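# Fold the glasses, close their case, leave it flat

## Task

Fold both temple arms of the glasses lying in the open case, close the lid over the glasses, and leave the closed case resting flat on the table. The result only counts if it holds on its own, with no gripper keeping anything in place at the end.

## Robot and tools

Robot: two arms, left_arm and right_arm, each ending in a two-finger gripper. The names are labels only; they do not match the left or right of any image. Each gripper's fingers extend along its own +z axis and close along its own y axis. The reported end_effector_position is the spot between the finger pads, just behind the tips.

Scene frame: origin on the table surface midway between the arms, +z up, +x out over the table, left_arm on the +y side. Each result has a state line like `left_arm: …` | `right_arm: …` giving position in metres and orientation as end_effector_quat_wxyz, both in this shared frame. Reported hand positions can be slightly wrong, more so when an arm reaches far.

Row format (shared by execute_actions and move): one flat list of 14 numbers, each in [-1, 1], always covering both arms even if one stays still. Order: left_arm dx, dy, dz, rx, ry, rz, opening, then right_arm dx, dy, dz, rx, ry, rz, opening. dx to rz are an offset, not a pose: they are expressed in that gripper's own axes and measured from the gripper's pose at the start of the action (for a call's first action, the last pose a result showed). Scale: 1.0 equals 0.6 m of translation or 180 degrees of rotation; rx, ry, rz form a single rotation vector. Opening is absolute, not an offset: +1 fully open (0.087 m), -1 closed.

execute_actions(actions): a list of up to 15 actions; each action is a list of up to 15 rows, each row applied for one control step of 1/30 s. If an action has fewer than 15 rows, its last row is held for the remaining steps. Every row in an action is an offset from the same start pose, not from the row before. An empty list just returns state and images.

move(target, speed, blocking): target is one 14-number row as above; its offsets are taken from the pose in the latest result that showed one. Both grippers travel in straight lines and finish together, lasting 0.5 to 10 s; longer paths are cut off at 10 s short of target. Rotation takes the shorter direction. speed is each arm's top path speed in m/s, 0.002 to 0.5 (default 0.25), with turning capped at twice that value in rad/s. Paths do not avoid obstacles or the other arm, grippers lag and can overshoot speed, notably with a nearly straight arm. Openings are sent at the start. With blocking=false you get a result after 0.5 s while the arm keeps going; check with wait(0), and use wait or stop before any new execute_actions or move, which are otherwise refused. The result adds a 'move:' line: how it ended (done, off_target, moving, held, fault) plus which limits acted, and each gripper's distance to its target. If only one arm is named, the other finished at rest. held means a safety check blocked the last step; limits=paced means the sent pose was clipped; limits=held means some steps were blocked en route, after which the arm may jump faster than speed.

wait(seconds): 0 to 10; arms keep their last command, a running move continues, and it returns early if the move ends. stop(): brakes a running move; needs braking room, more when fast; fingers keep moving. zoom_image(camera, region): camera is cam_left_wrist or cam_right_wrist (both 672x504, wrist-mounted); region [x0, y0, x1, y1] in pixels from the top-left, no bigger than 504 by 504. finished_scene(scene): ends the current scene, given its number, irreversibly, and reports success; only call it once the case is closed and flat and stays so. Replying without a tool call ends everything.

Controller behaviour: each step the commanded pose is clipped to within 70 mm and 16 degrees of the measured pose, so large offsets need several actions; after an action the arm only continues to its last clipped pose. Position is favoured over orientation when both cannot be met. Joint friction can leave the gripper up to about 31 mm off, and smaller commands may not move it at all. 'Hand target' lines show where each arm is being driven; a 'pose unreachable' line means a clearance check altered or blocked that arm's command. Joint ranges (rad), base to gripper: waist -2.618 to 3.054, shoulder 0 to 3.142, elbow 0 to 3.142, wrist pitch -1.571 to 1.571, wrist yaw -1.571 to 1.571, wrist roll -2.094 to 2.094. Elbows stop just before fully straight. To keep an arm still across calls, send it the offset back to its desired pose in the first call and zeros afterwards, always with its intended opening.

Gripping: grip_measured is the measured finger opening on the command scale (the last Joint positions value is the opening in metres); each gripper may read off by up to about 1 mm. To hold something, command roughly 0.02 below grip_measured; smaller differences hold more lightly. Pads push up to about 20 N; closing fast can squeeze harder and even spring the fingers open.

Hazards: brief disturbances may pull on a held part or shove loose items. Do not let anything leave the table. Avoid collisions or hard pressing between arms, fast impacts, slams, drops and forceful pushes; an arm blocked by an object tends to keep pushing until given a new command. Holding loads heats motors: a MOTOR HOT warning appears at 75 °C, at 90 °C that arm halts for 10 s (OVER-TEMPERATURE FAULT), and at 100 °C it goes limp and falls. Any FAULT line means that arm's motion was stopped. The robot keeps its last command while you are composing a reply, so do not leave it pressing or carrying weight.

Cameras: images arrive as cam_left_wrist then cam_right_wrist. Approximate intrinsics: cam_left_wrist fovy 64.239 deg, fx=fy=401.421, cx=337.047, cy=251.199; cam_right_wrist fovy 61.543 deg, fx=fy=423.211, cx=334.617, cy=250.996; both with mild radial distortion.

Each tool is called after ">>>" by a JSON object that holds its "method" and its "body".

## Session

I'll start by looking at the current state of the scene.

>>> {"method": "execute_actions", "body": {"actions": []}}

Scene clock: 0.00 s.
left_arm: end_effector_position=(+0.2533, +0.6110, +0.3794) grip_measured=+0.978 end_effector_quat_wxyz=(+0.535, -0.468, +0.700, +0.063) | right_arm: end_effector_position=(+0.1806, -0.6835, +0.1038) grip_measured=+0.979 end_effector_quat_wxyz=(+0.212, +0.669, +0.653, +0.286)
Joint positions: left_arm=[ 1.094  1.526  1.897 -0.867  0.491 -0.222  0.087] | right_arm=[-1.581  2.21   1.886 -1.324 -0.724  0.044  0.087]
Joint velocities: left_arm=[ 0.007  0.007  0.022 -0.007 -0.051  0.022  0.   ] | right_arm=[ 0.012 -0.007  0.032 -0.037 -0.081 -0.007  0.001]
Hand target (left_arm): +0.253, +0.611, +0.379; +0.535, -0.468, +0.700, +0.063
Hand target (right_arm): +0.181, -0.684, +0.104; +0.212, +0.669, +0.653, +0.286

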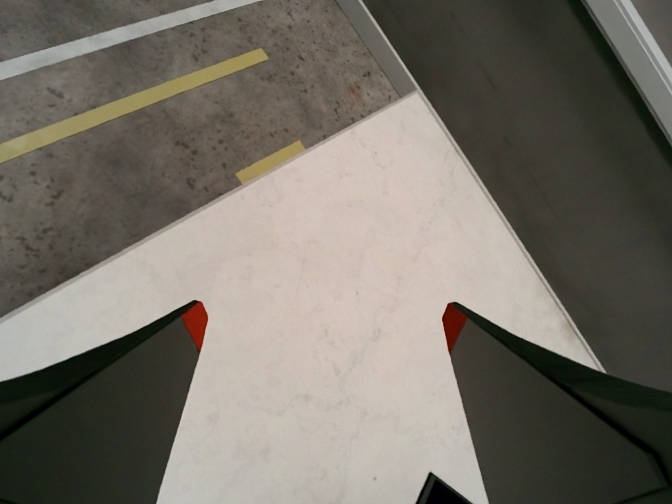

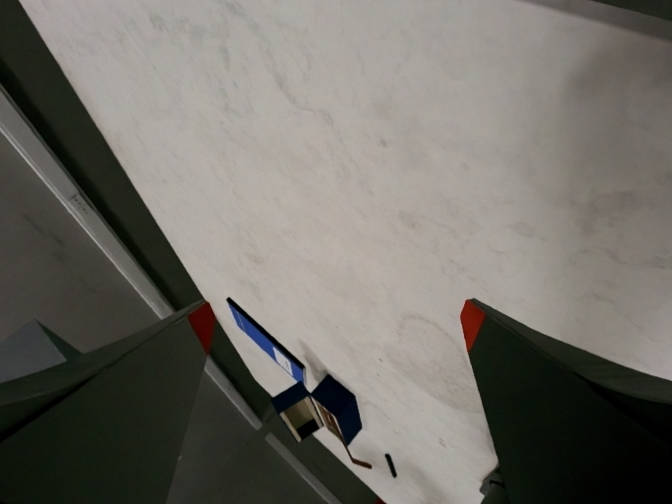

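>>> {"method": "zoom_image", "body": {"camera": "cam_right_wrist", "region": [200, 280, 440, 504]}}

Region (200, 280, 440, 504) of cam_right_wrist's 672x504 image, scaled by 2.100, with more detail than that image has; it fills the top 470 rows of this view, and the rest is white.

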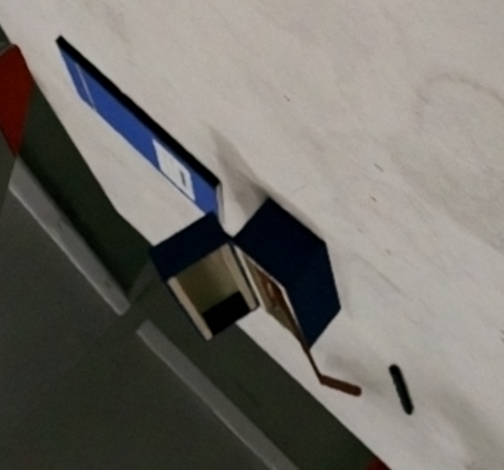

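>>> {"method": "move", "body": {"target": [0.4347,-0.4518,-0.078,0.1813,0.1008,0.2573,1, 0.323,0.196,-0.041,0,0,0,1], "speed": 0.3}}

Scene clock: 101.57 s.
left_arm: end_effector_position=(+0.4129, +0.2776, +0.2911) grip_measured=+0.978 end_effector_quat_wxyz=(+0.456, +0.003, +0.890, +0.007) | right_arm: end_effector_position=(+0.2504, -0.5057, +0.2200) grip_measured=+0.979 end_effector_quat_wxyz=(+0.222, +0.664, +0.657, +0.281)
Joint positions: left_arm=[-0.121  1.338  1.506 -0.791  0.022  0.034  0.087] | right_arm=[-1.275  1.473  1.404 -1.289 -0.706  0.445  0.087]
Joint velocities: left_arm=[ 0.007  0.007 -0.007 -0.022 -0.051 -0.022  0.   ] | right_arm=[-0.012 -0.017 -0.007  0.037  0.007 -0.037 -0.   ]
Hand target (left_arm): +0.414, +0.278, +0.290; +0.452, +0.006, +0.892, +0.013
Hand target (right_arm): +0.249, -0.498, +0.216; +0.209, +0.670, +0.654, +0.284
Off the commanded pose (left_arm): 0.011 m, 1 deg.
Off the commanded pose (right_arm): 0.006 m, 1 deg.
move: off_target (left_arm)

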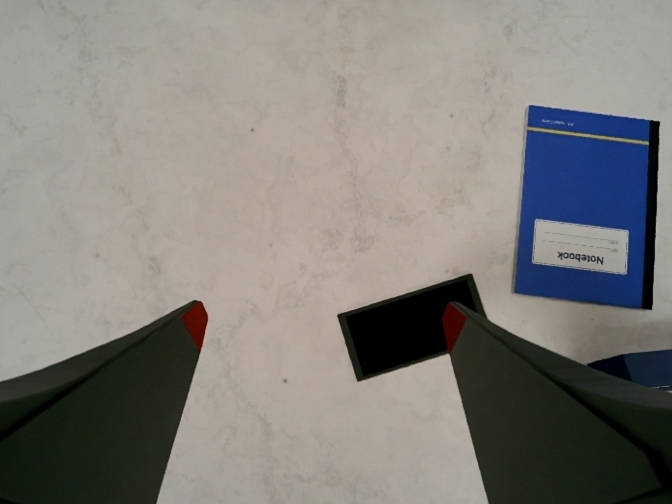

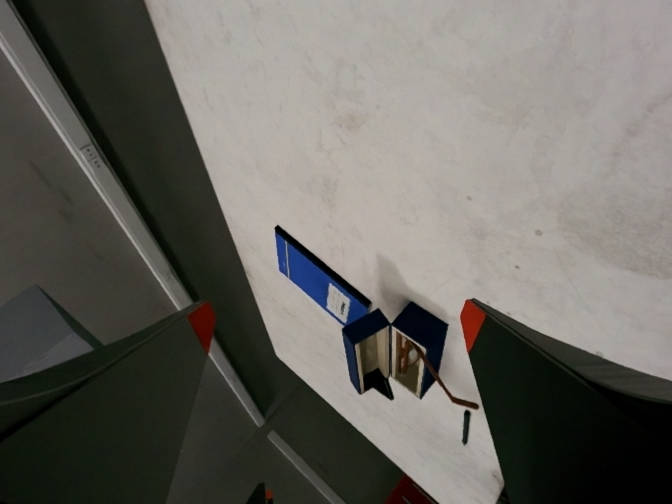

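>>> {"method": "zoom_image", "body": {"camera": "cam_right_wrist", "region": [320, 280, 500, 460]}}

Region (320, 280, 500, 460) of cam_right_wrist's 672x504 image, scaled by 2.800, with more detail than that image has.

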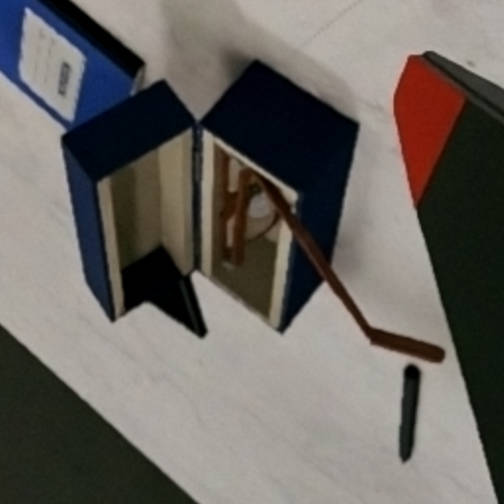

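>>> {"method": "move", "body": {"target": [0.1205,-0.3795,-0.1455,0.2004,0.0205,0.1501,1, 0.338,0.001,0.083,0.12,0,0,1], "speed": 0.3}}

Scene clock: 135.47 s.
left_arm: end_effector_position=(+0.2993, +0.0542, +0.2842) grip_measured=+0.978 end_effector_quat_wxyz=(+0.406, +0.343, +0.833, -0.154) | right_arm: end_effector_position=(+0.2809, -0.3012, +0.1974) grip_measured=+0.979 end_effector_quat_wxyz=(+0.102, +0.690, +0.701, +0.150)
Joint positions: left_arm=[-0.827  1.243  1.449 -0.88   0.067  0.081  0.087] | right_arm=[-0.265  1.157  1.212 -1.288 -0.139  1.374  0.087]
Joint velocities: left_arm=[ 0.007  0.002  0.007 -0.066 -0.037  0.007  0.   ] | right_arm=[-0.012 -0.007  0.007  0.007 -0.007  0.007 -0.   ]
Hand target (left_arm): +0.296, +0.053, +0.277; +0.389, +0.351, +0.838, -0.153
Hand target (right_arm): +0.278, -0.300, +0.194; +0.095, +0.694, +0.700, +0.140
Off the commanded pose (left_arm): 0.006 m, 2 deg.
Off the commanded pose (right_arm): 0.003 m, 1 deg.
move: done

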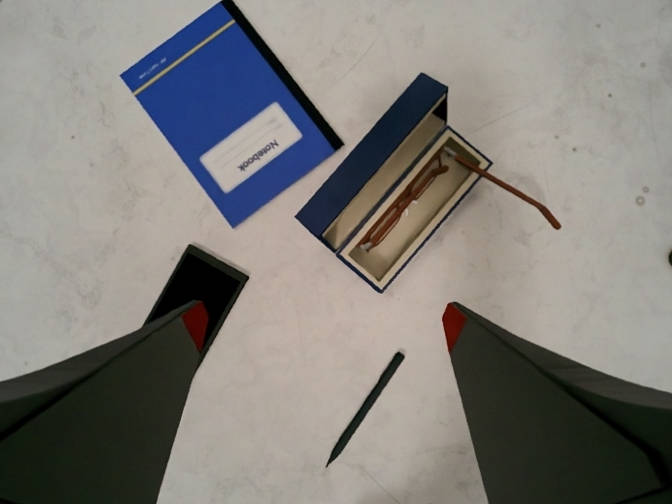

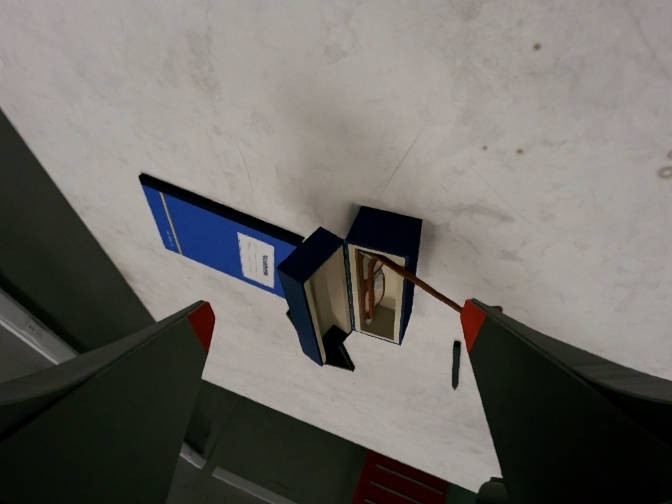

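>>> {"method": "zoom_image", "body": {"camera": "cam_left_wrist", "region": [285, 60, 575, 310]}}

>>> {"method": "zoom_image", "body": {"camera": "cam_right_wrist", "region": [270, 195, 510, 395]}}

Region (285, 60, 575, 310) of cam_left_wrist's 672x504 image, scaled by 1.738, with more detail than that image has; it fills the top 434 rows of this view, and the rest is white.

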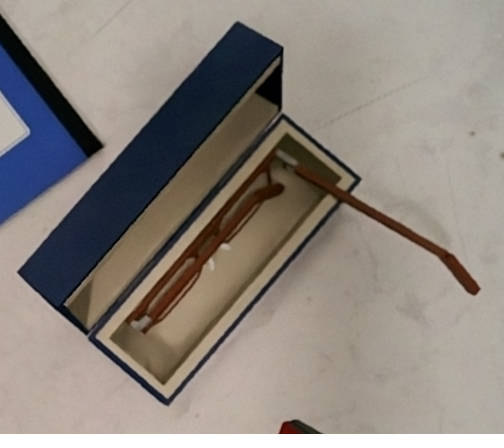

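Region (270, 195, 510, 395) of cam_right_wrist's 672x504 image, scaled by 2.100, with more detail than that image has.

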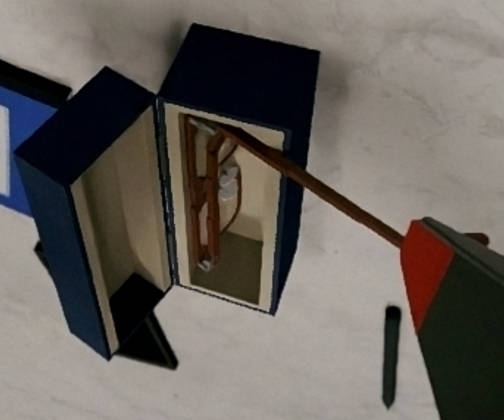

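>>> {"method": "zoom_image", "body": {"camera": "cam_left_wrist", "region": [330, 120, 500, 300]}}

>>> {"method": "zoom_image", "body": {"camera": "cam_left_wrist", "region": [130, 280, 530, 504]}}

Region (330, 120, 500, 300) of cam_left_wrist's 672x504 image, scaled by 2.800, with more detail than that image has.

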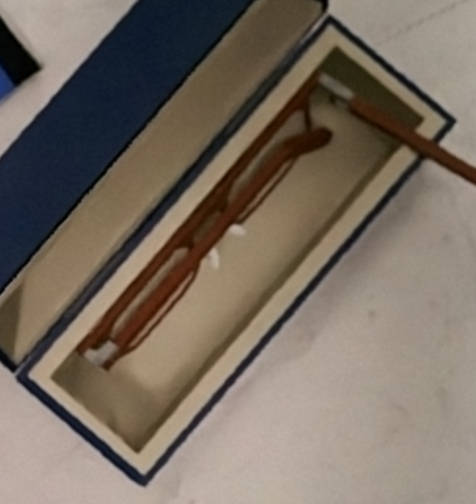

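Region (130, 280, 530, 504) of cam_left_wrist's 672x504 image, scaled by 1.260, with more detail than that image has; it fills the top 282 rows of this view, and the rest is white.

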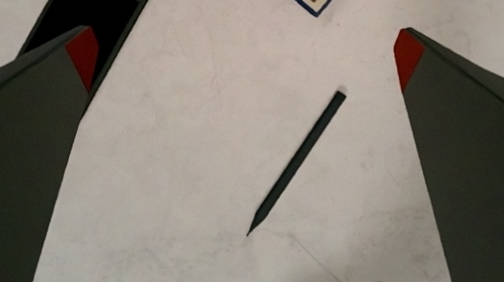

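>>> {"method": "move", "body": {"target": [0.2522,-0.2524,0.2745,0.1134,-0.0482,0.069,-1, -0.001,-0.0467,0.0492,0.083,0,0,1], "speed": 0.25}}

Scene clock: 257.40 s.
left_arm: end_effector_position=(+0.2301, -0.0785, +0.0753) grip_measured=-1.000 end_effector_quat_wxyz=(+0.433, +0.476, +0.712, -0.280) | right_arm: end_effector_position=(+0.2662, -0.3007, +0.1629) grip_measured=+0.979 end_effector_quat_wxyz=(+0.020, +0.697, +0.713, +0.067)
Joint positions: left_arm=[-1.191  1.441  0.583  0.368  0.115  0.076  0.   ] | right_arm=[-0.236  1.292  1.212 -1.382 -0.088  1.376  0.087]
Joint velocities: left_arm=[-0.002 -0.022  0.002  0.081  0.007  0.007  0.   ] | right_arm=[-0.007 -0.002 -0.022  0.037 -0.022 -0.007 -0.   ]
Hand target (left_arm): +0.223, -0.074, +0.060; +0.414, +0.486, +0.718, -0.277
Hand target (right_arm): +0.265, -0.300, +0.160; +0.012, +0.698, +0.714, +0.056
Off the commanded pose (left_arm): 0.018 m, 2 deg.
Off the commanded pose (right_arm): 0.003 m, 1 deg.
move: off_target (left_arm)

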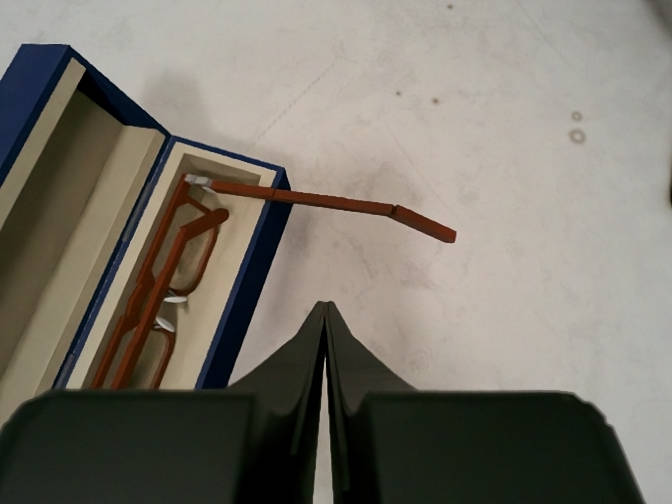

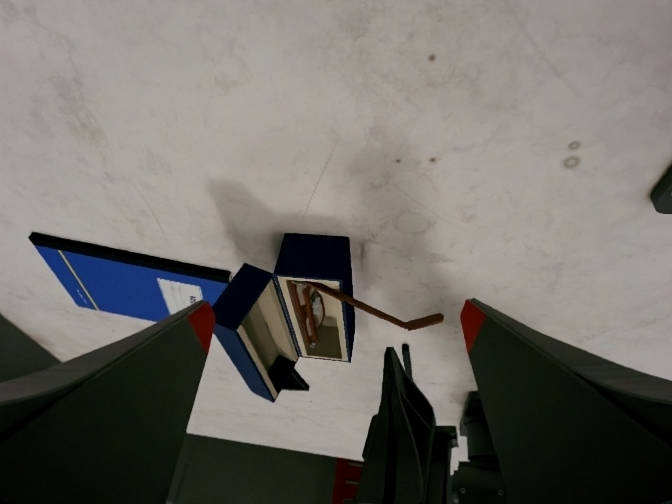

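>>> {"method": "zoom_image", "body": {"camera": "cam_right_wrist", "region": [270, 270, 520, 504]}}

>>> {"method": "zoom_image", "body": {"camera": "cam_left_wrist", "region": [40, 120, 340, 420]}}

Region (270, 270, 520, 504) of cam_right_wrist's 672x504 image, scaled by 2.016, with more detail than that image has; it fills the top 472 rows of this view, and the rest is white.

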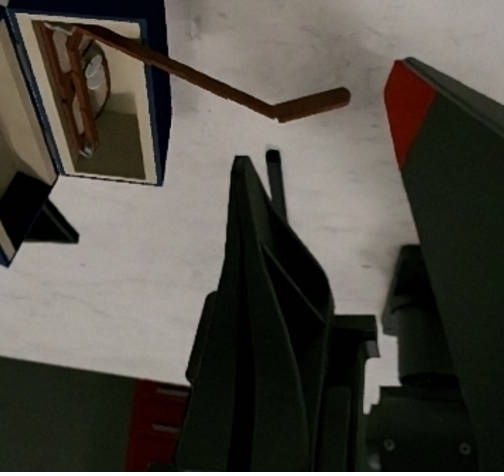

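Region (40, 120, 340, 420) of cam_left_wrist's 672x504 image, scaled by 1.680, with more detail than that image has.

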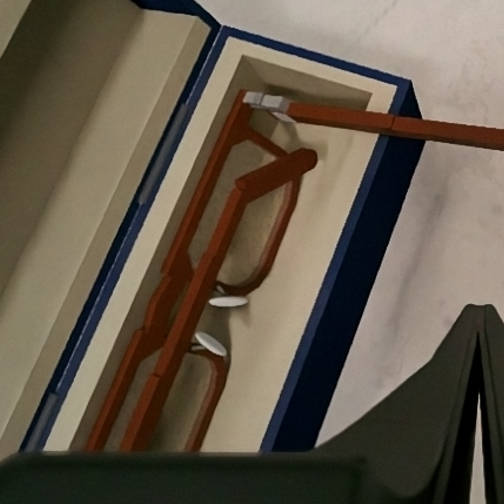

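>>> {"method": "move", "body": {"target": [0.0532,0.0025,0.043,0.0411,-0.0232,0.5169,-1, 0,0,0,0,0,0,1], "speed": 0.4}}

Scene clock: 380.13 s.
left_arm: end_effector_position=(+0.2395, -0.0917, +0.0497) grip_measured=-1.000 end_effector_quat_wxyz=(+0.511, +0.849, +0.115, +0.072) | right_arm: end_effector_position=(+0.2662, -0.3007, +0.1629) grip_measured=+0.979 end_effector_quat_wxyz=(+0.020, +0.697, +0.713, +0.067)
Joint positions: left_arm=[-1.254  1.654  0.432  0.727  0.178  1.671  0.   ] | right_arm=[-0.236  1.292  1.212 -1.382 -0.088  1.376  0.087]
Joint velocities: left_arm=[-0.007  0.002  0.002  0.037 -0.022  0.066  0.   ] | right_arm=[-0.002 -0.002 -0.002 -0.095 -0.022  0.051 -0.001]
Hand target (left_arm): +0.236, -0.085, +0.035; +0.495, +0.859, +0.113, +0.066
Hand target (right_arm): +0.266, -0.301, +0.163; +0.020, +0.697, +0.713, +0.067
Off the commanded pose (left_arm): 0.017 m, 2 deg.
Off the commanded pose (right_arm): 0.000 m, 0 deg.
move: off_target (left_arm)

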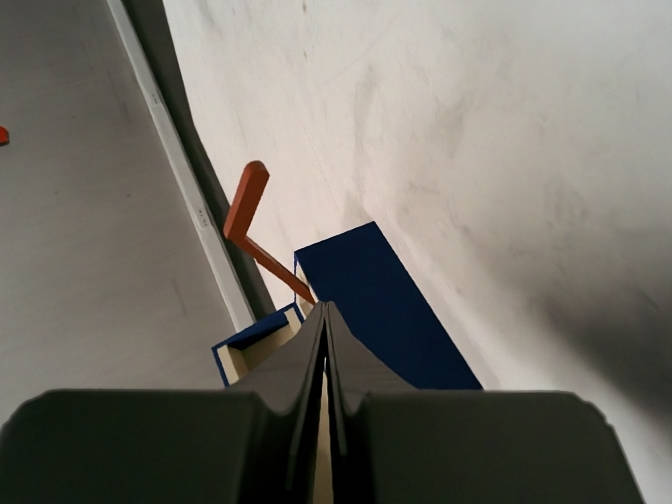

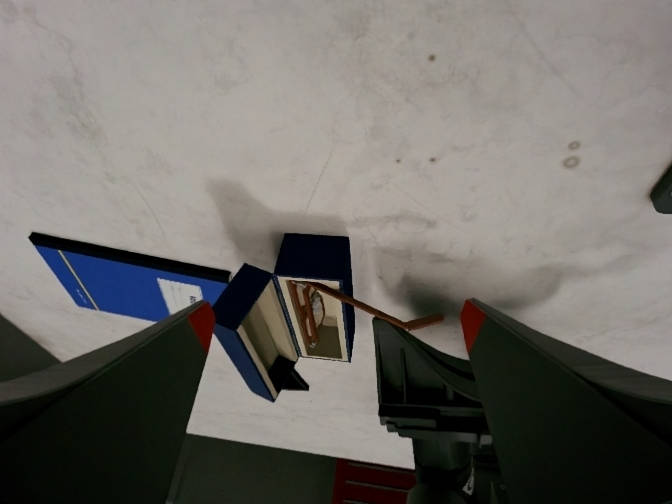

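>>> {"method": "move", "body": {"target": [-0.013,0.015,0.085,0,0,0,-1, 0,0,0,0,0,0,1], "speed": 0.1}}

Scene clock: 391.40 s.
left_arm: end_effector_position=(+0.2440, -0.1391, +0.0392) grip_measured=-1.000 end_effector_quat_wxyz=(+0.515, +0.847, +0.110, +0.070) | right_arm: end_effector_position=(+0.2662, -0.3007, +0.1629) grip_measured=+0.979 end_effector_quat_wxyz=(+0.020, +0.697, +0.713, +0.067)
Joint positions: left_arm=[-1.309  1.845  0.593  0.769  0.137  1.649  0.   ] | right_arm=[-0.236  1.292  1.212 -1.382 -0.088  1.376  0.087]
Joint velocities: left_arm=[ 0.012  0.002  0.007 -0.022 -0.022 -0.051  0.   ] | right_arm=[ 0.012 -0.002  0.007  0.007  0.007 -0.007  0.001]
Hand target (left_arm): +0.244, -0.141, +0.035; +0.511, +0.849, +0.114, +0.072
Hand target (right_arm): +0.266, -0.301, +0.163; +0.020, +0.697, +0.713, +0.067
Off the commanded pose (left_arm): 0.006 m, 1 deg.
Off the commanded pose (right_arm): 0.000 m, 0 deg.
move: done

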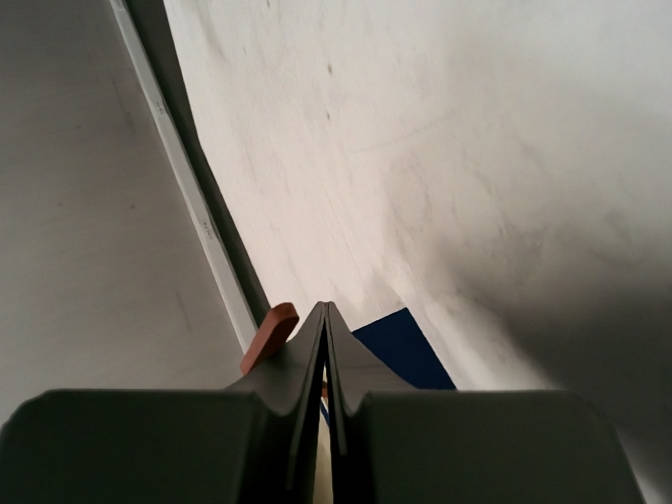

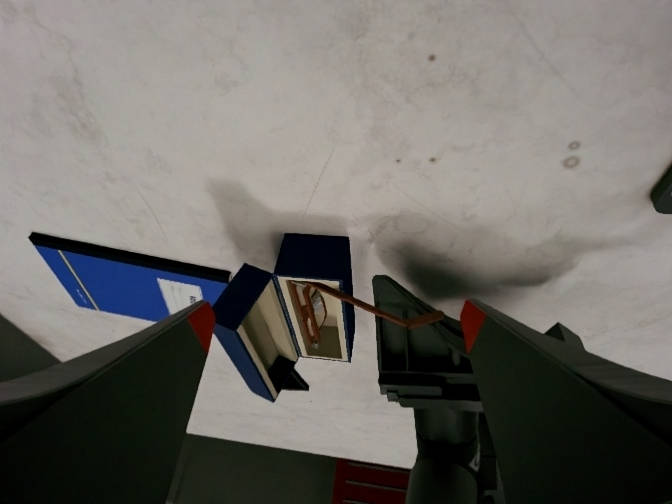

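>>> {"method": "zoom_image", "body": {"camera": "cam_right_wrist", "region": [260, 225, 480, 425]}}

Region (260, 225, 480, 425) of cam_right_wrist's 672x504 image, scaled by 2.291, with more detail than that image has; it fills the top 458 rows of this view, and the rest is white.

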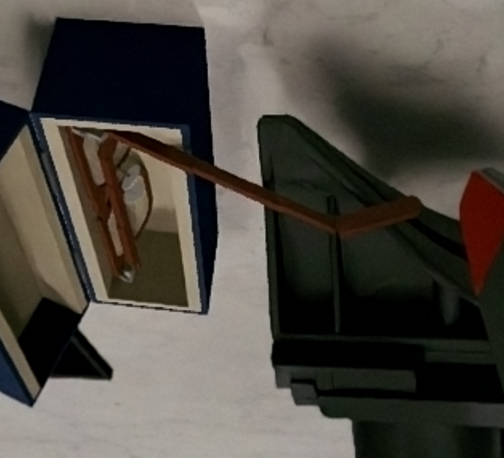

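>>> {"method": "move", "body": {"target": [0.0197,0.0665,-0.028,0,0,0,-1, 0,0,0,0,0,0,1], "speed": 0.05}}

Scene clock: 403.17 s.
left_arm: end_effector_position=(+0.2536, -0.1392, +0.0797) grip_measured=-1.000 end_effector_quat_wxyz=(+0.517, +0.845, +0.114, +0.070) | right_arm: end_effector_position=(+0.2662, -0.3007, +0.1629) grip_measured=+0.979 end_effector_quat_wxyz=(+0.020, +0.697, +0.713, +0.067)
Joint positions: left_arm=[-1.282  1.701  0.656  0.566  0.159  1.654  0.   ] | right_arm=[-0.236  1.292  1.212 -1.382 -0.088  1.376  0.087]
Joint velocities: left_arm=[ 0.002  0.007  0.032 -0.022 -0.037 -0.11   0.   ] | right_arm=[ 0.022 -0.012  0.017 -0.066  0.007  0.022 -0.001]
Hand target (left_arm): +0.256, -0.139, +0.082; +0.515, +0.847, +0.111, +0.070
Hand target (right_arm): +0.266, -0.301, +0.163; +0.020, +0.697, +0.713, +0.067
Off the commanded pose (left_arm): 0.004 m, 1 deg.
Off the commanded pose (right_arm): 0.000 m, 0 deg.
move: done

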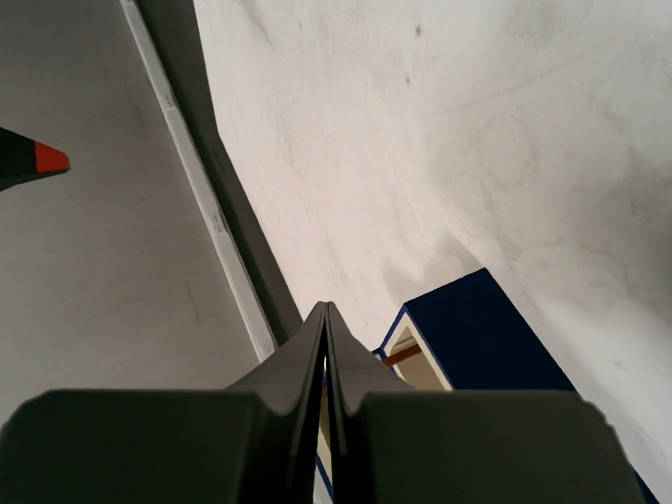

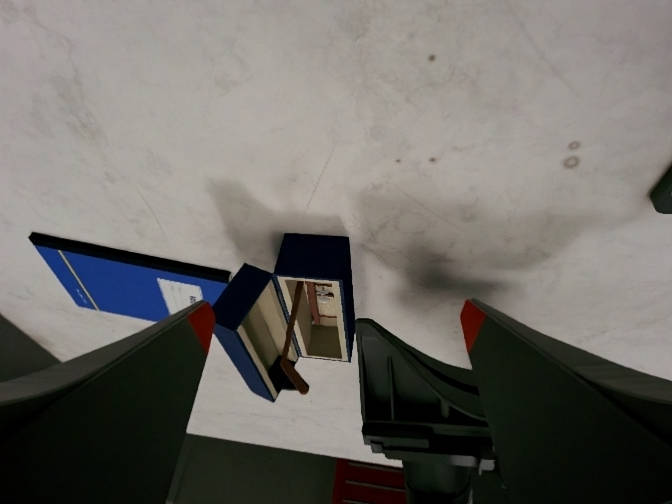

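>>> {"method": "zoom_image", "body": {"camera": "cam_right_wrist", "region": [210, 225, 400, 415]}}

Region (210, 225, 400, 415) of cam_right_wrist's 672x504 image, scaled by 2.653, with more detail than that image has.

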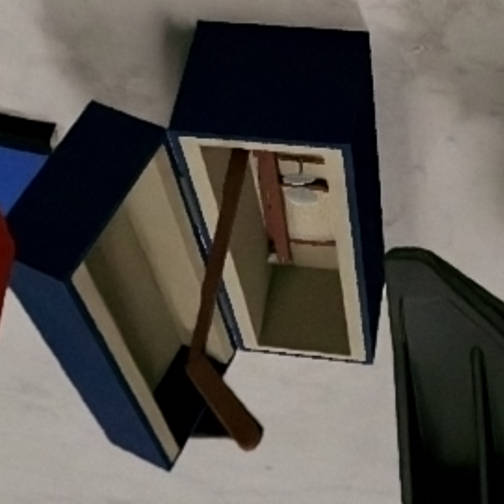

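>>> {"method": "move", "body": {"target": [0.1892,0.0578,-0.4735,-0.108,0.0898,-0.5532,-1, 0.2168,0.0555,0.1268,-0.1031,-0.1237,-0.516,-1], "speed": 0.4}}

Scene clock: 523.27 s.
left_arm: end_effector_position=(+0.3032, +0.1190, +0.2423) grip_measured=-1.000 end_effector_quat_wxyz=(+0.499, +0.356, +0.756, -0.230) | right_arm: end_effector_position=(+0.3060, -0.1656, +0.1081) grip_measured=-1.000 end_effector_quat_wxyz=(+0.291, -0.036, +0.956, +0.015)
Joint positions: left_arm=[-0.377  0.92   0.928 -0.506  0.591  0.302  0.   ] | right_arm=[ 0.576  1.338  0.982 -0.694  0.293  0.483  0.   ]
Joint velocities: left_arm=[-0.002 -0.002  0.007  0.007  0.007 -0.022  0.   ] | right_arm=[ 0.012  0.012 -0.007  0.007 -0.022  0.007  0.   ]
Hand target (left_arm): +0.302, +0.120, +0.237; +0.485, +0.350, +0.766, -0.237
Hand target (right_arm): +0.304, -0.167, +0.098; +0.285, -0.045, +0.958, +0.005
Off the commanded pose (left_arm): 0.004 m, 2 deg.
Off the commanded pose (right_arm): 0.008 m, 1 deg.
move: done

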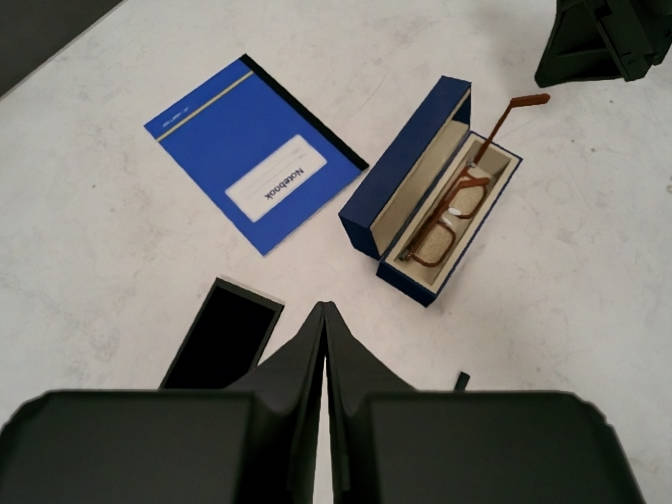

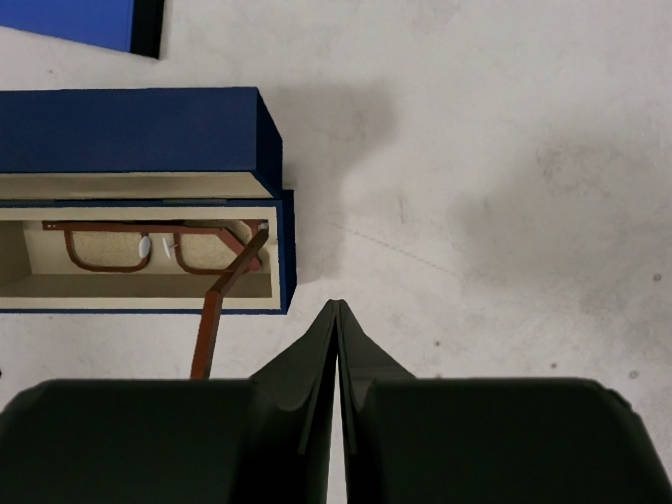

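>>> {"method": "zoom_image", "body": {"camera": "cam_right_wrist", "region": [130, 150, 370, 390]}}

Region (130, 150, 370, 390) of cam_right_wrist's 672x504 image, scaled by 2.100, with more detail than that image has.

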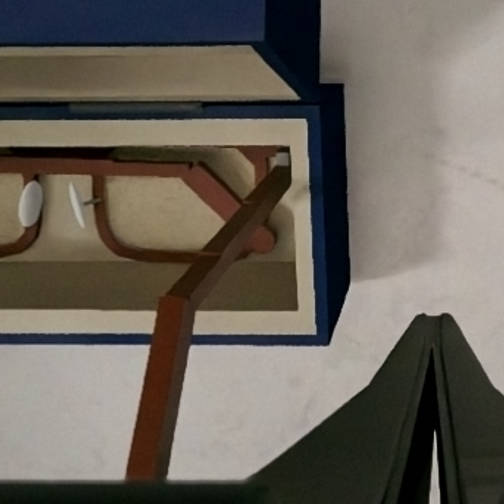

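>>> {"method": "move", "body": {"target": [0,0,0,0,0,0,-1, 0.008,0.117,0.038,0,0,0,-1], "speed": 0.08}}

Scene clock: 557.27 s.
left_arm: end_effector_position=(+0.3033, +0.1187, +0.2428) grip_measured=-1.000 end_effector_quat_wxyz=(+0.500, +0.356, +0.755, -0.230) | right_arm: end_effector_position=(+0.3030, -0.1041, +0.0841) grip_measured=-1.000 end_effector_quat_wxyz=(+0.282, -0.042, +0.958, +0.007)
Joint positions: left_arm=[-0.377  0.92   0.928 -0.503  0.592  0.302  0.   ] | right_arm=[ 0.756  1.54   1.075 -0.664  0.377  0.642  0.   ]
Joint velocities: left_arm=[ 0.002 -0.017 -0.002 -0.022 -0.022  0.022  0.   ] | right_arm=[-0.007  0.002  0.002  0.051 -0.081 -0.022  0.   ]
Hand target (left_arm): +0.303, +0.119, +0.242; +0.499, +0.356, +0.756, -0.230
Hand target (right_arm): +0.309, -0.095, +0.088; +0.292, -0.036, +0.956, +0.014
Off the commanded pose (left_arm): 0.001 m, 0 deg.
Off the commanded pose (right_arm): 0.012 m, 2 deg.
move: off_target (right_arm)

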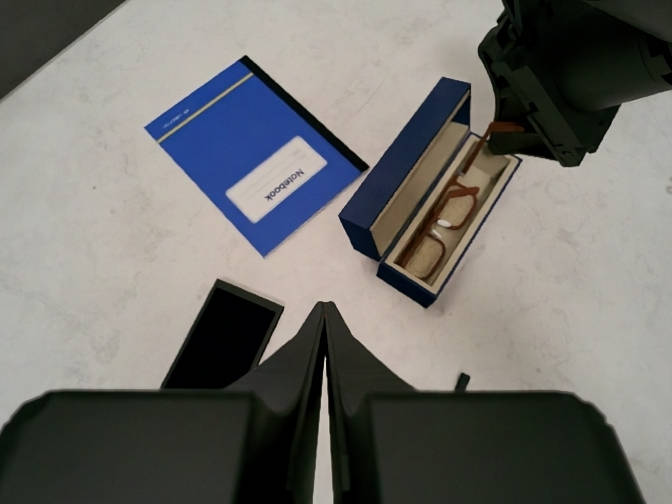

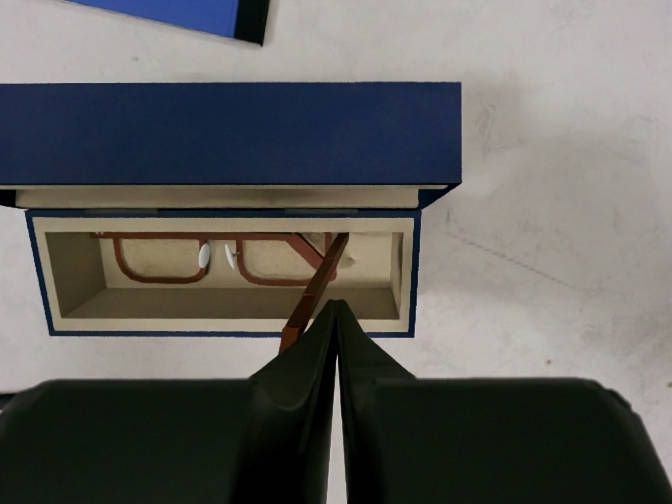

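>>> {"method": "zoom_image", "body": {"camera": "cam_right_wrist", "region": [20, 170, 440, 390]}}

>>> {"method": "zoom_image", "body": {"camera": "cam_left_wrist", "region": [360, 70, 600, 310]}}

Region (20, 170, 440, 390) of cam_right_wrist's 672x504 image, scaled by 1.200, with more detail than that image has; it fills the top 264 rows of this view, and the rest is white.

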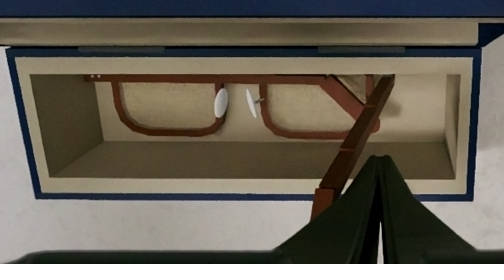

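Region (360, 70, 600, 310) of cam_left_wrist's 672x504 image, scaled by 2.100, with more detail than that image has.

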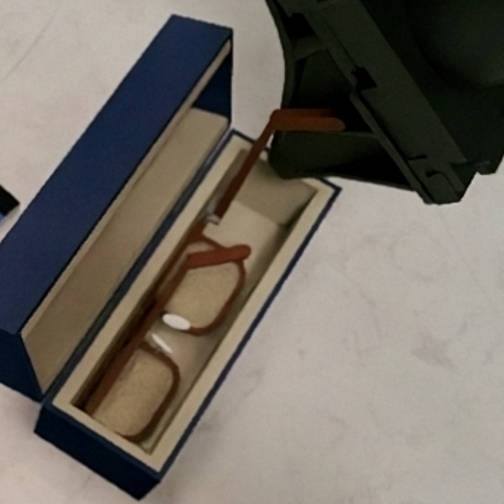

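>>> {"method": "move", "body": {"target": [0,0,0,0,0,0,-1, -0.025,0.108,0.010,0,0,0,-1], "speed": 0.07}}

Scene clock: 576.93 s.
left_arm: end_effector_position=(+0.3037, +0.1186, +0.2433) grip_measured=-1.000 end_effector_quat_wxyz=(+0.501, +0.356, +0.755, -0.230) | right_arm: end_effector_position=(+0.3124, -0.0413, +0.0866) grip_measured=-1.000 end_effector_quat_wxyz=(+0.283, -0.045, +0.958, +0.011)
Joint positions: left_arm=[-0.377  0.92   0.928 -0.501  0.592  0.302  0.   ] | right_arm=[ 0.859  1.743  1.308 -0.725  0.413  0.737  0.   ]
Joint velocities: left_arm=[-0.002 -0.002 -0.017 -0.007 -0.022 -0.007  0.   ] | right_arm=[-0.007 -0.022  0.002 -0.066  0.022  0.007  0.   ]
Hand target (left_arm): +0.303, +0.119, +0.243; +0.500, +0.356, +0.755, -0.230
Hand target (right_arm): +0.313, -0.038, +0.087; +0.283, -0.042, +0.958, +0.006
Off the commanded pose (left_arm): 0.001 m, 0 deg.
Off the commanded pose (right_arm): 0.003 m, 1 deg.
move: done

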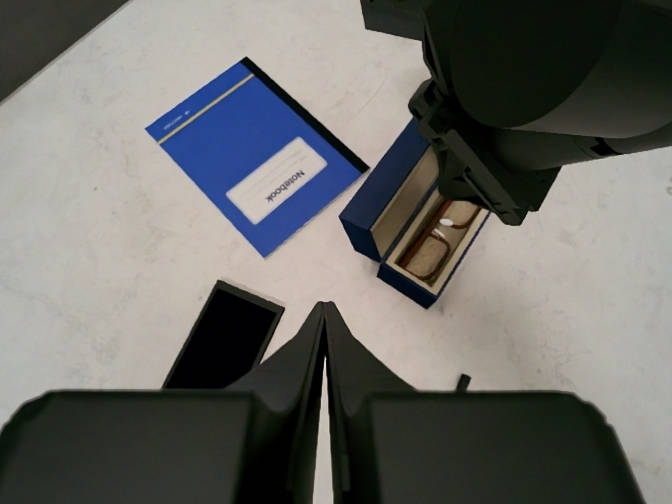

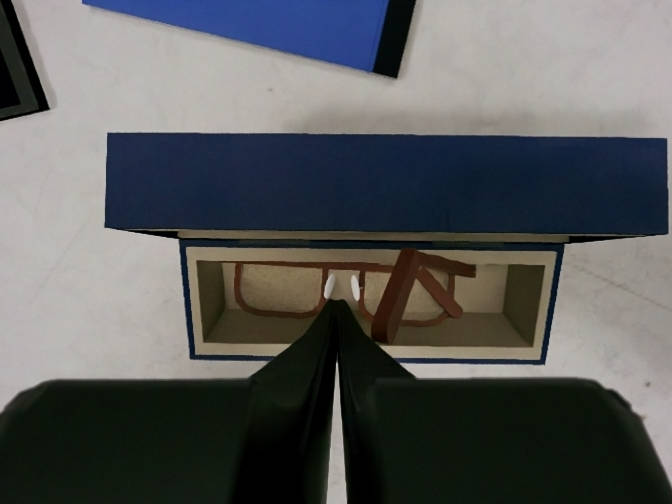

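>>> {"method": "zoom_image", "body": {"camera": "cam_right_wrist", "region": [170, 215, 580, 385]}}

>>> {"method": "zoom_image", "body": {"camera": "cam_right_wrist", "region": [330, 225, 520, 375]}}

Region (170, 215, 580, 385) of cam_right_wrist's 672x504 image, scaled by 1.229, with more detail than that image has; it fills the top 209 rows of this view, and the rest is white.

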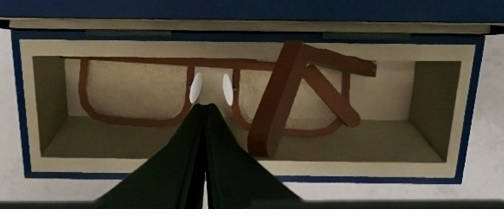

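Region (330, 225, 520, 375) of cam_right_wrist's 672x504 image, scaled by 2.653, with more detail than that image has; it fills the top 398 rows of this view, and the rest is white.

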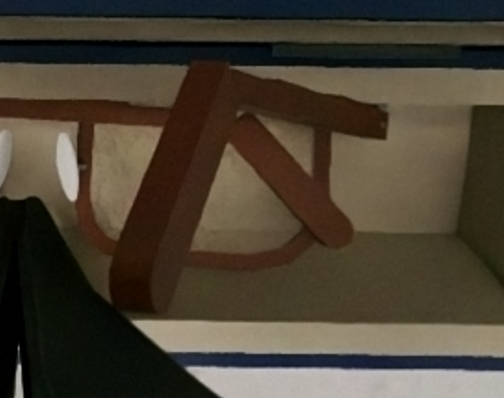

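>>> {"method": "move", "body": {"target": [0,0,0,0,0,0,-1, 0.0615,0,-0.040,-0.0604,0,-0.0933,-1], "speed": 0.2}}

Scene clock: 648.00 s.
left_arm: end_effector_position=(+0.3040, +0.1185, +0.2437) grip_measured=-1.000 end_effector_quat_wxyz=(+0.502, +0.356, +0.754, -0.230) | right_arm: end_effector_position=(+0.2727, -0.0460, +0.0865) grip_measured=-1.000 end_effector_quat_wxyz=(+0.273, -0.202, +0.939, +0.053)
Joint positions: left_arm=[-0.377  0.92   0.928 -0.498  0.592  0.302  0.   ] | right_arm=[ 0.903  1.583  1.122 -0.617  0.288  0.467  0.   ]
Joint velocities: left_arm=[-0.007 -0.022  0.012  0.022  0.007 -0.007  0.   ] | right_arm=[-0.022  0.012 -0.017  0.066 -0.007  0.007  0.   ]
Hand target (left_arm): +0.304, +0.119, +0.243; +0.501, +0.356, +0.755, -0.230
Hand target (right_arm): +0.269, -0.046, +0.086; +0.275, -0.211, +0.936, +0.059
Off the commanded pose (left_arm): 0.001 m, 0 deg.
Off the commanded pose (right_arm): 0.004 m, 1 deg.
move: done

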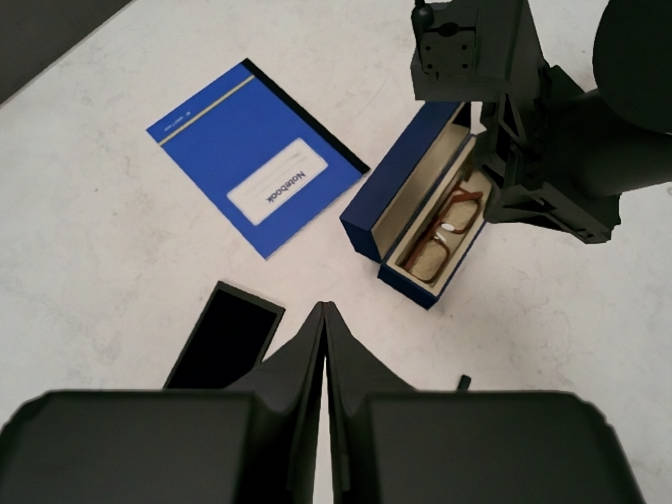

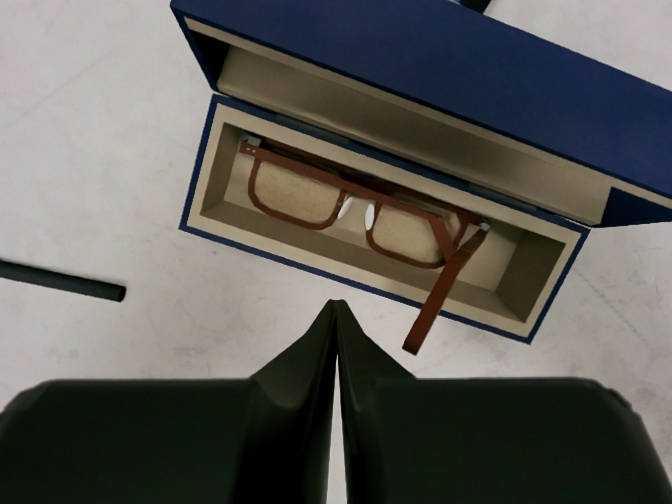

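>>> {"method": "execute_actions", "body": {"actions": []}}

Scene clock: 665.27 s.
left_arm: end_effector_position=(+0.3040, +0.1185, +0.2437) grip_measured=-1.000 end_effector_quat_wxyz=(+0.502, +0.356, +0.754, -0.230) | right_arm: end_effector_position=(+0.2727, -0.0457, +0.0865) grip_measured=-1.000 end_effector_quat_wxyz=(+0.273, -0.203, +0.939, +0.054)
Joint positions: left_arm=[-0.377  0.92   0.928 -0.498  0.592  0.302  0.   ] | right_arm=[ 0.903  1.583  1.122 -0.616  0.286  0.465  0.   ]
Joint velocities: left_arm=[-0.012 -0.002 -0.002  0.022 -0.007 -0.051  0.   ] | right_arm=[-0.007  0.012  0.002 -0.007 -0.066 -0.007  0.   ]
Hand target (left_arm): +0.304, +0.119, +0.243; +0.501, +0.356, +0.755, -0.230
Hand target (right_arm): +0.269, -0.046, +0.086; +0.275, -0.212, +0.936, +0.059
Off the commanded pose (left_arm): 0.001 m, 0 deg.
Off the commanded pose (right_arm): 0.004 m, 1 deg.

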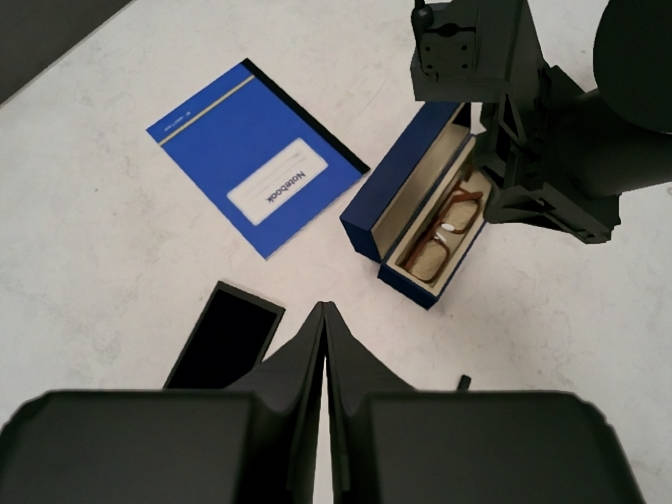

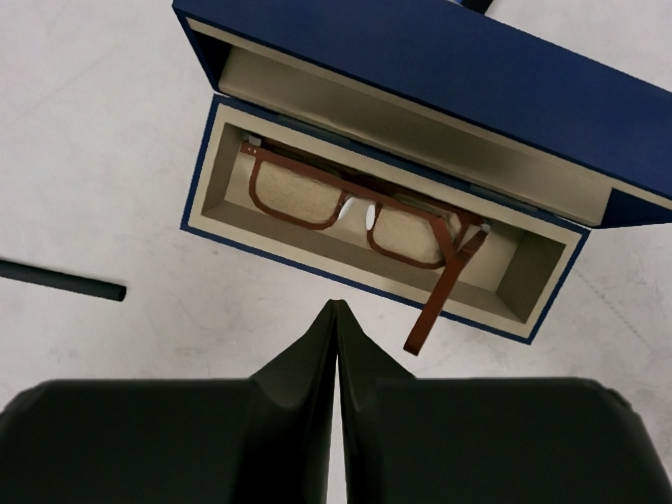

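>>> {"method": "zoom_image", "body": {"camera": "cam_right_wrist", "region": [330, 150, 610, 370]}}

>>> {"method": "zoom_image", "body": {"camera": "cam_left_wrist", "region": [330, 80, 560, 320]}}

Region (330, 150, 610, 370) of cam_right_wrist's 672x504 image, scaled by 1.800, with more detail than that image has; it fills the top 396 rows of this view, and the rest is white.

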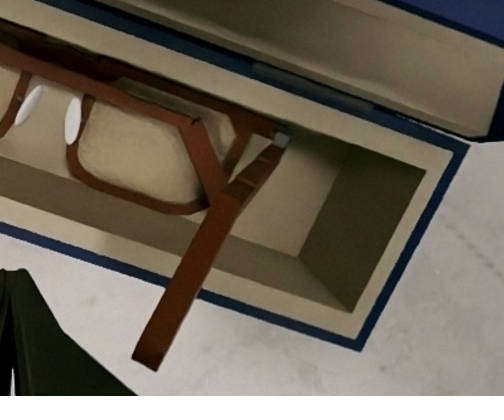

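Region (330, 80, 560, 320) of cam_left_wrist's 672x504 image, scaled by 2.100, with more detail than that image has; it fills the left 483 columns of this view, and the rest is white.

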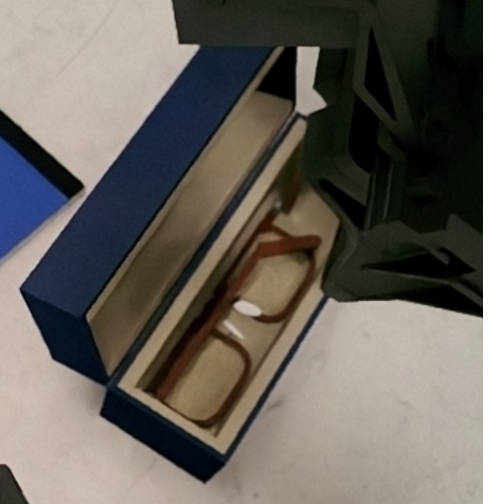

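>>> {"method": "move", "body": {"target": [0.0205,-0.0217,0.0365,0.1175,0.0727,0.1903,-1, 0.0853,-0.0275,-0.0932,0.0006,-0.0244,0.1974,-1], "speed": 0.4}}

Scene clock: 786.87 s.
left_arm: end_effector_position=(+0.3031, +0.0990, +0.2286) grip_measured=-1.000 end_effector_quat_wxyz=(+0.397, +0.666, +0.610, -0.160) | right_arm: end_effector_position=(+0.2182, -0.0846, +0.1105) grip_measured=-1.000 end_effector_quat_wxyz=(+0.281, +0.093, +0.943, +0.149)
Joint positions: left_arm=[-0.485  1.204  1.235 -0.942  0.642  1.105  0.   ] | right_arm=[ 0.969  1.198  0.859 -0.687  0.369  1.122  0.   ]
Joint velocities: left_arm=[ 0.002 -0.007  0.002  0.022  0.037  0.037  0.   ] | right_arm=[-0.002 -0.007 -0.012 -0.037  0.051 -0.022  0.   ]
Hand target (left_arm): +0.303, +0.099, +0.224; +0.383, +0.672, +0.614, -0.159
Hand target (right_arm): +0.214, -0.091, +0.106; +0.280, +0.095, +0.945, +0.141
Off the commanded pose (left_arm): 0.005 m, 1 deg.
Off the commanded pose (right_arm): 0.009 m, 1 deg.
move: done

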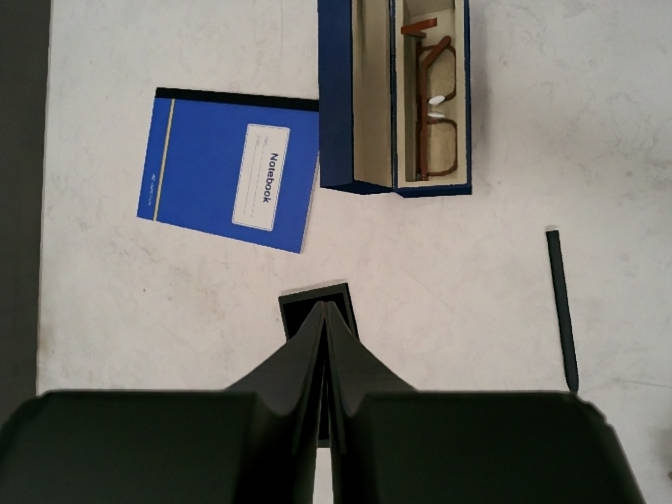

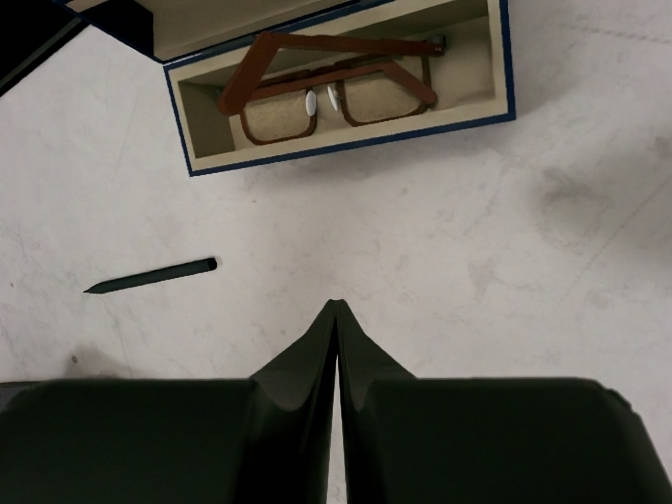

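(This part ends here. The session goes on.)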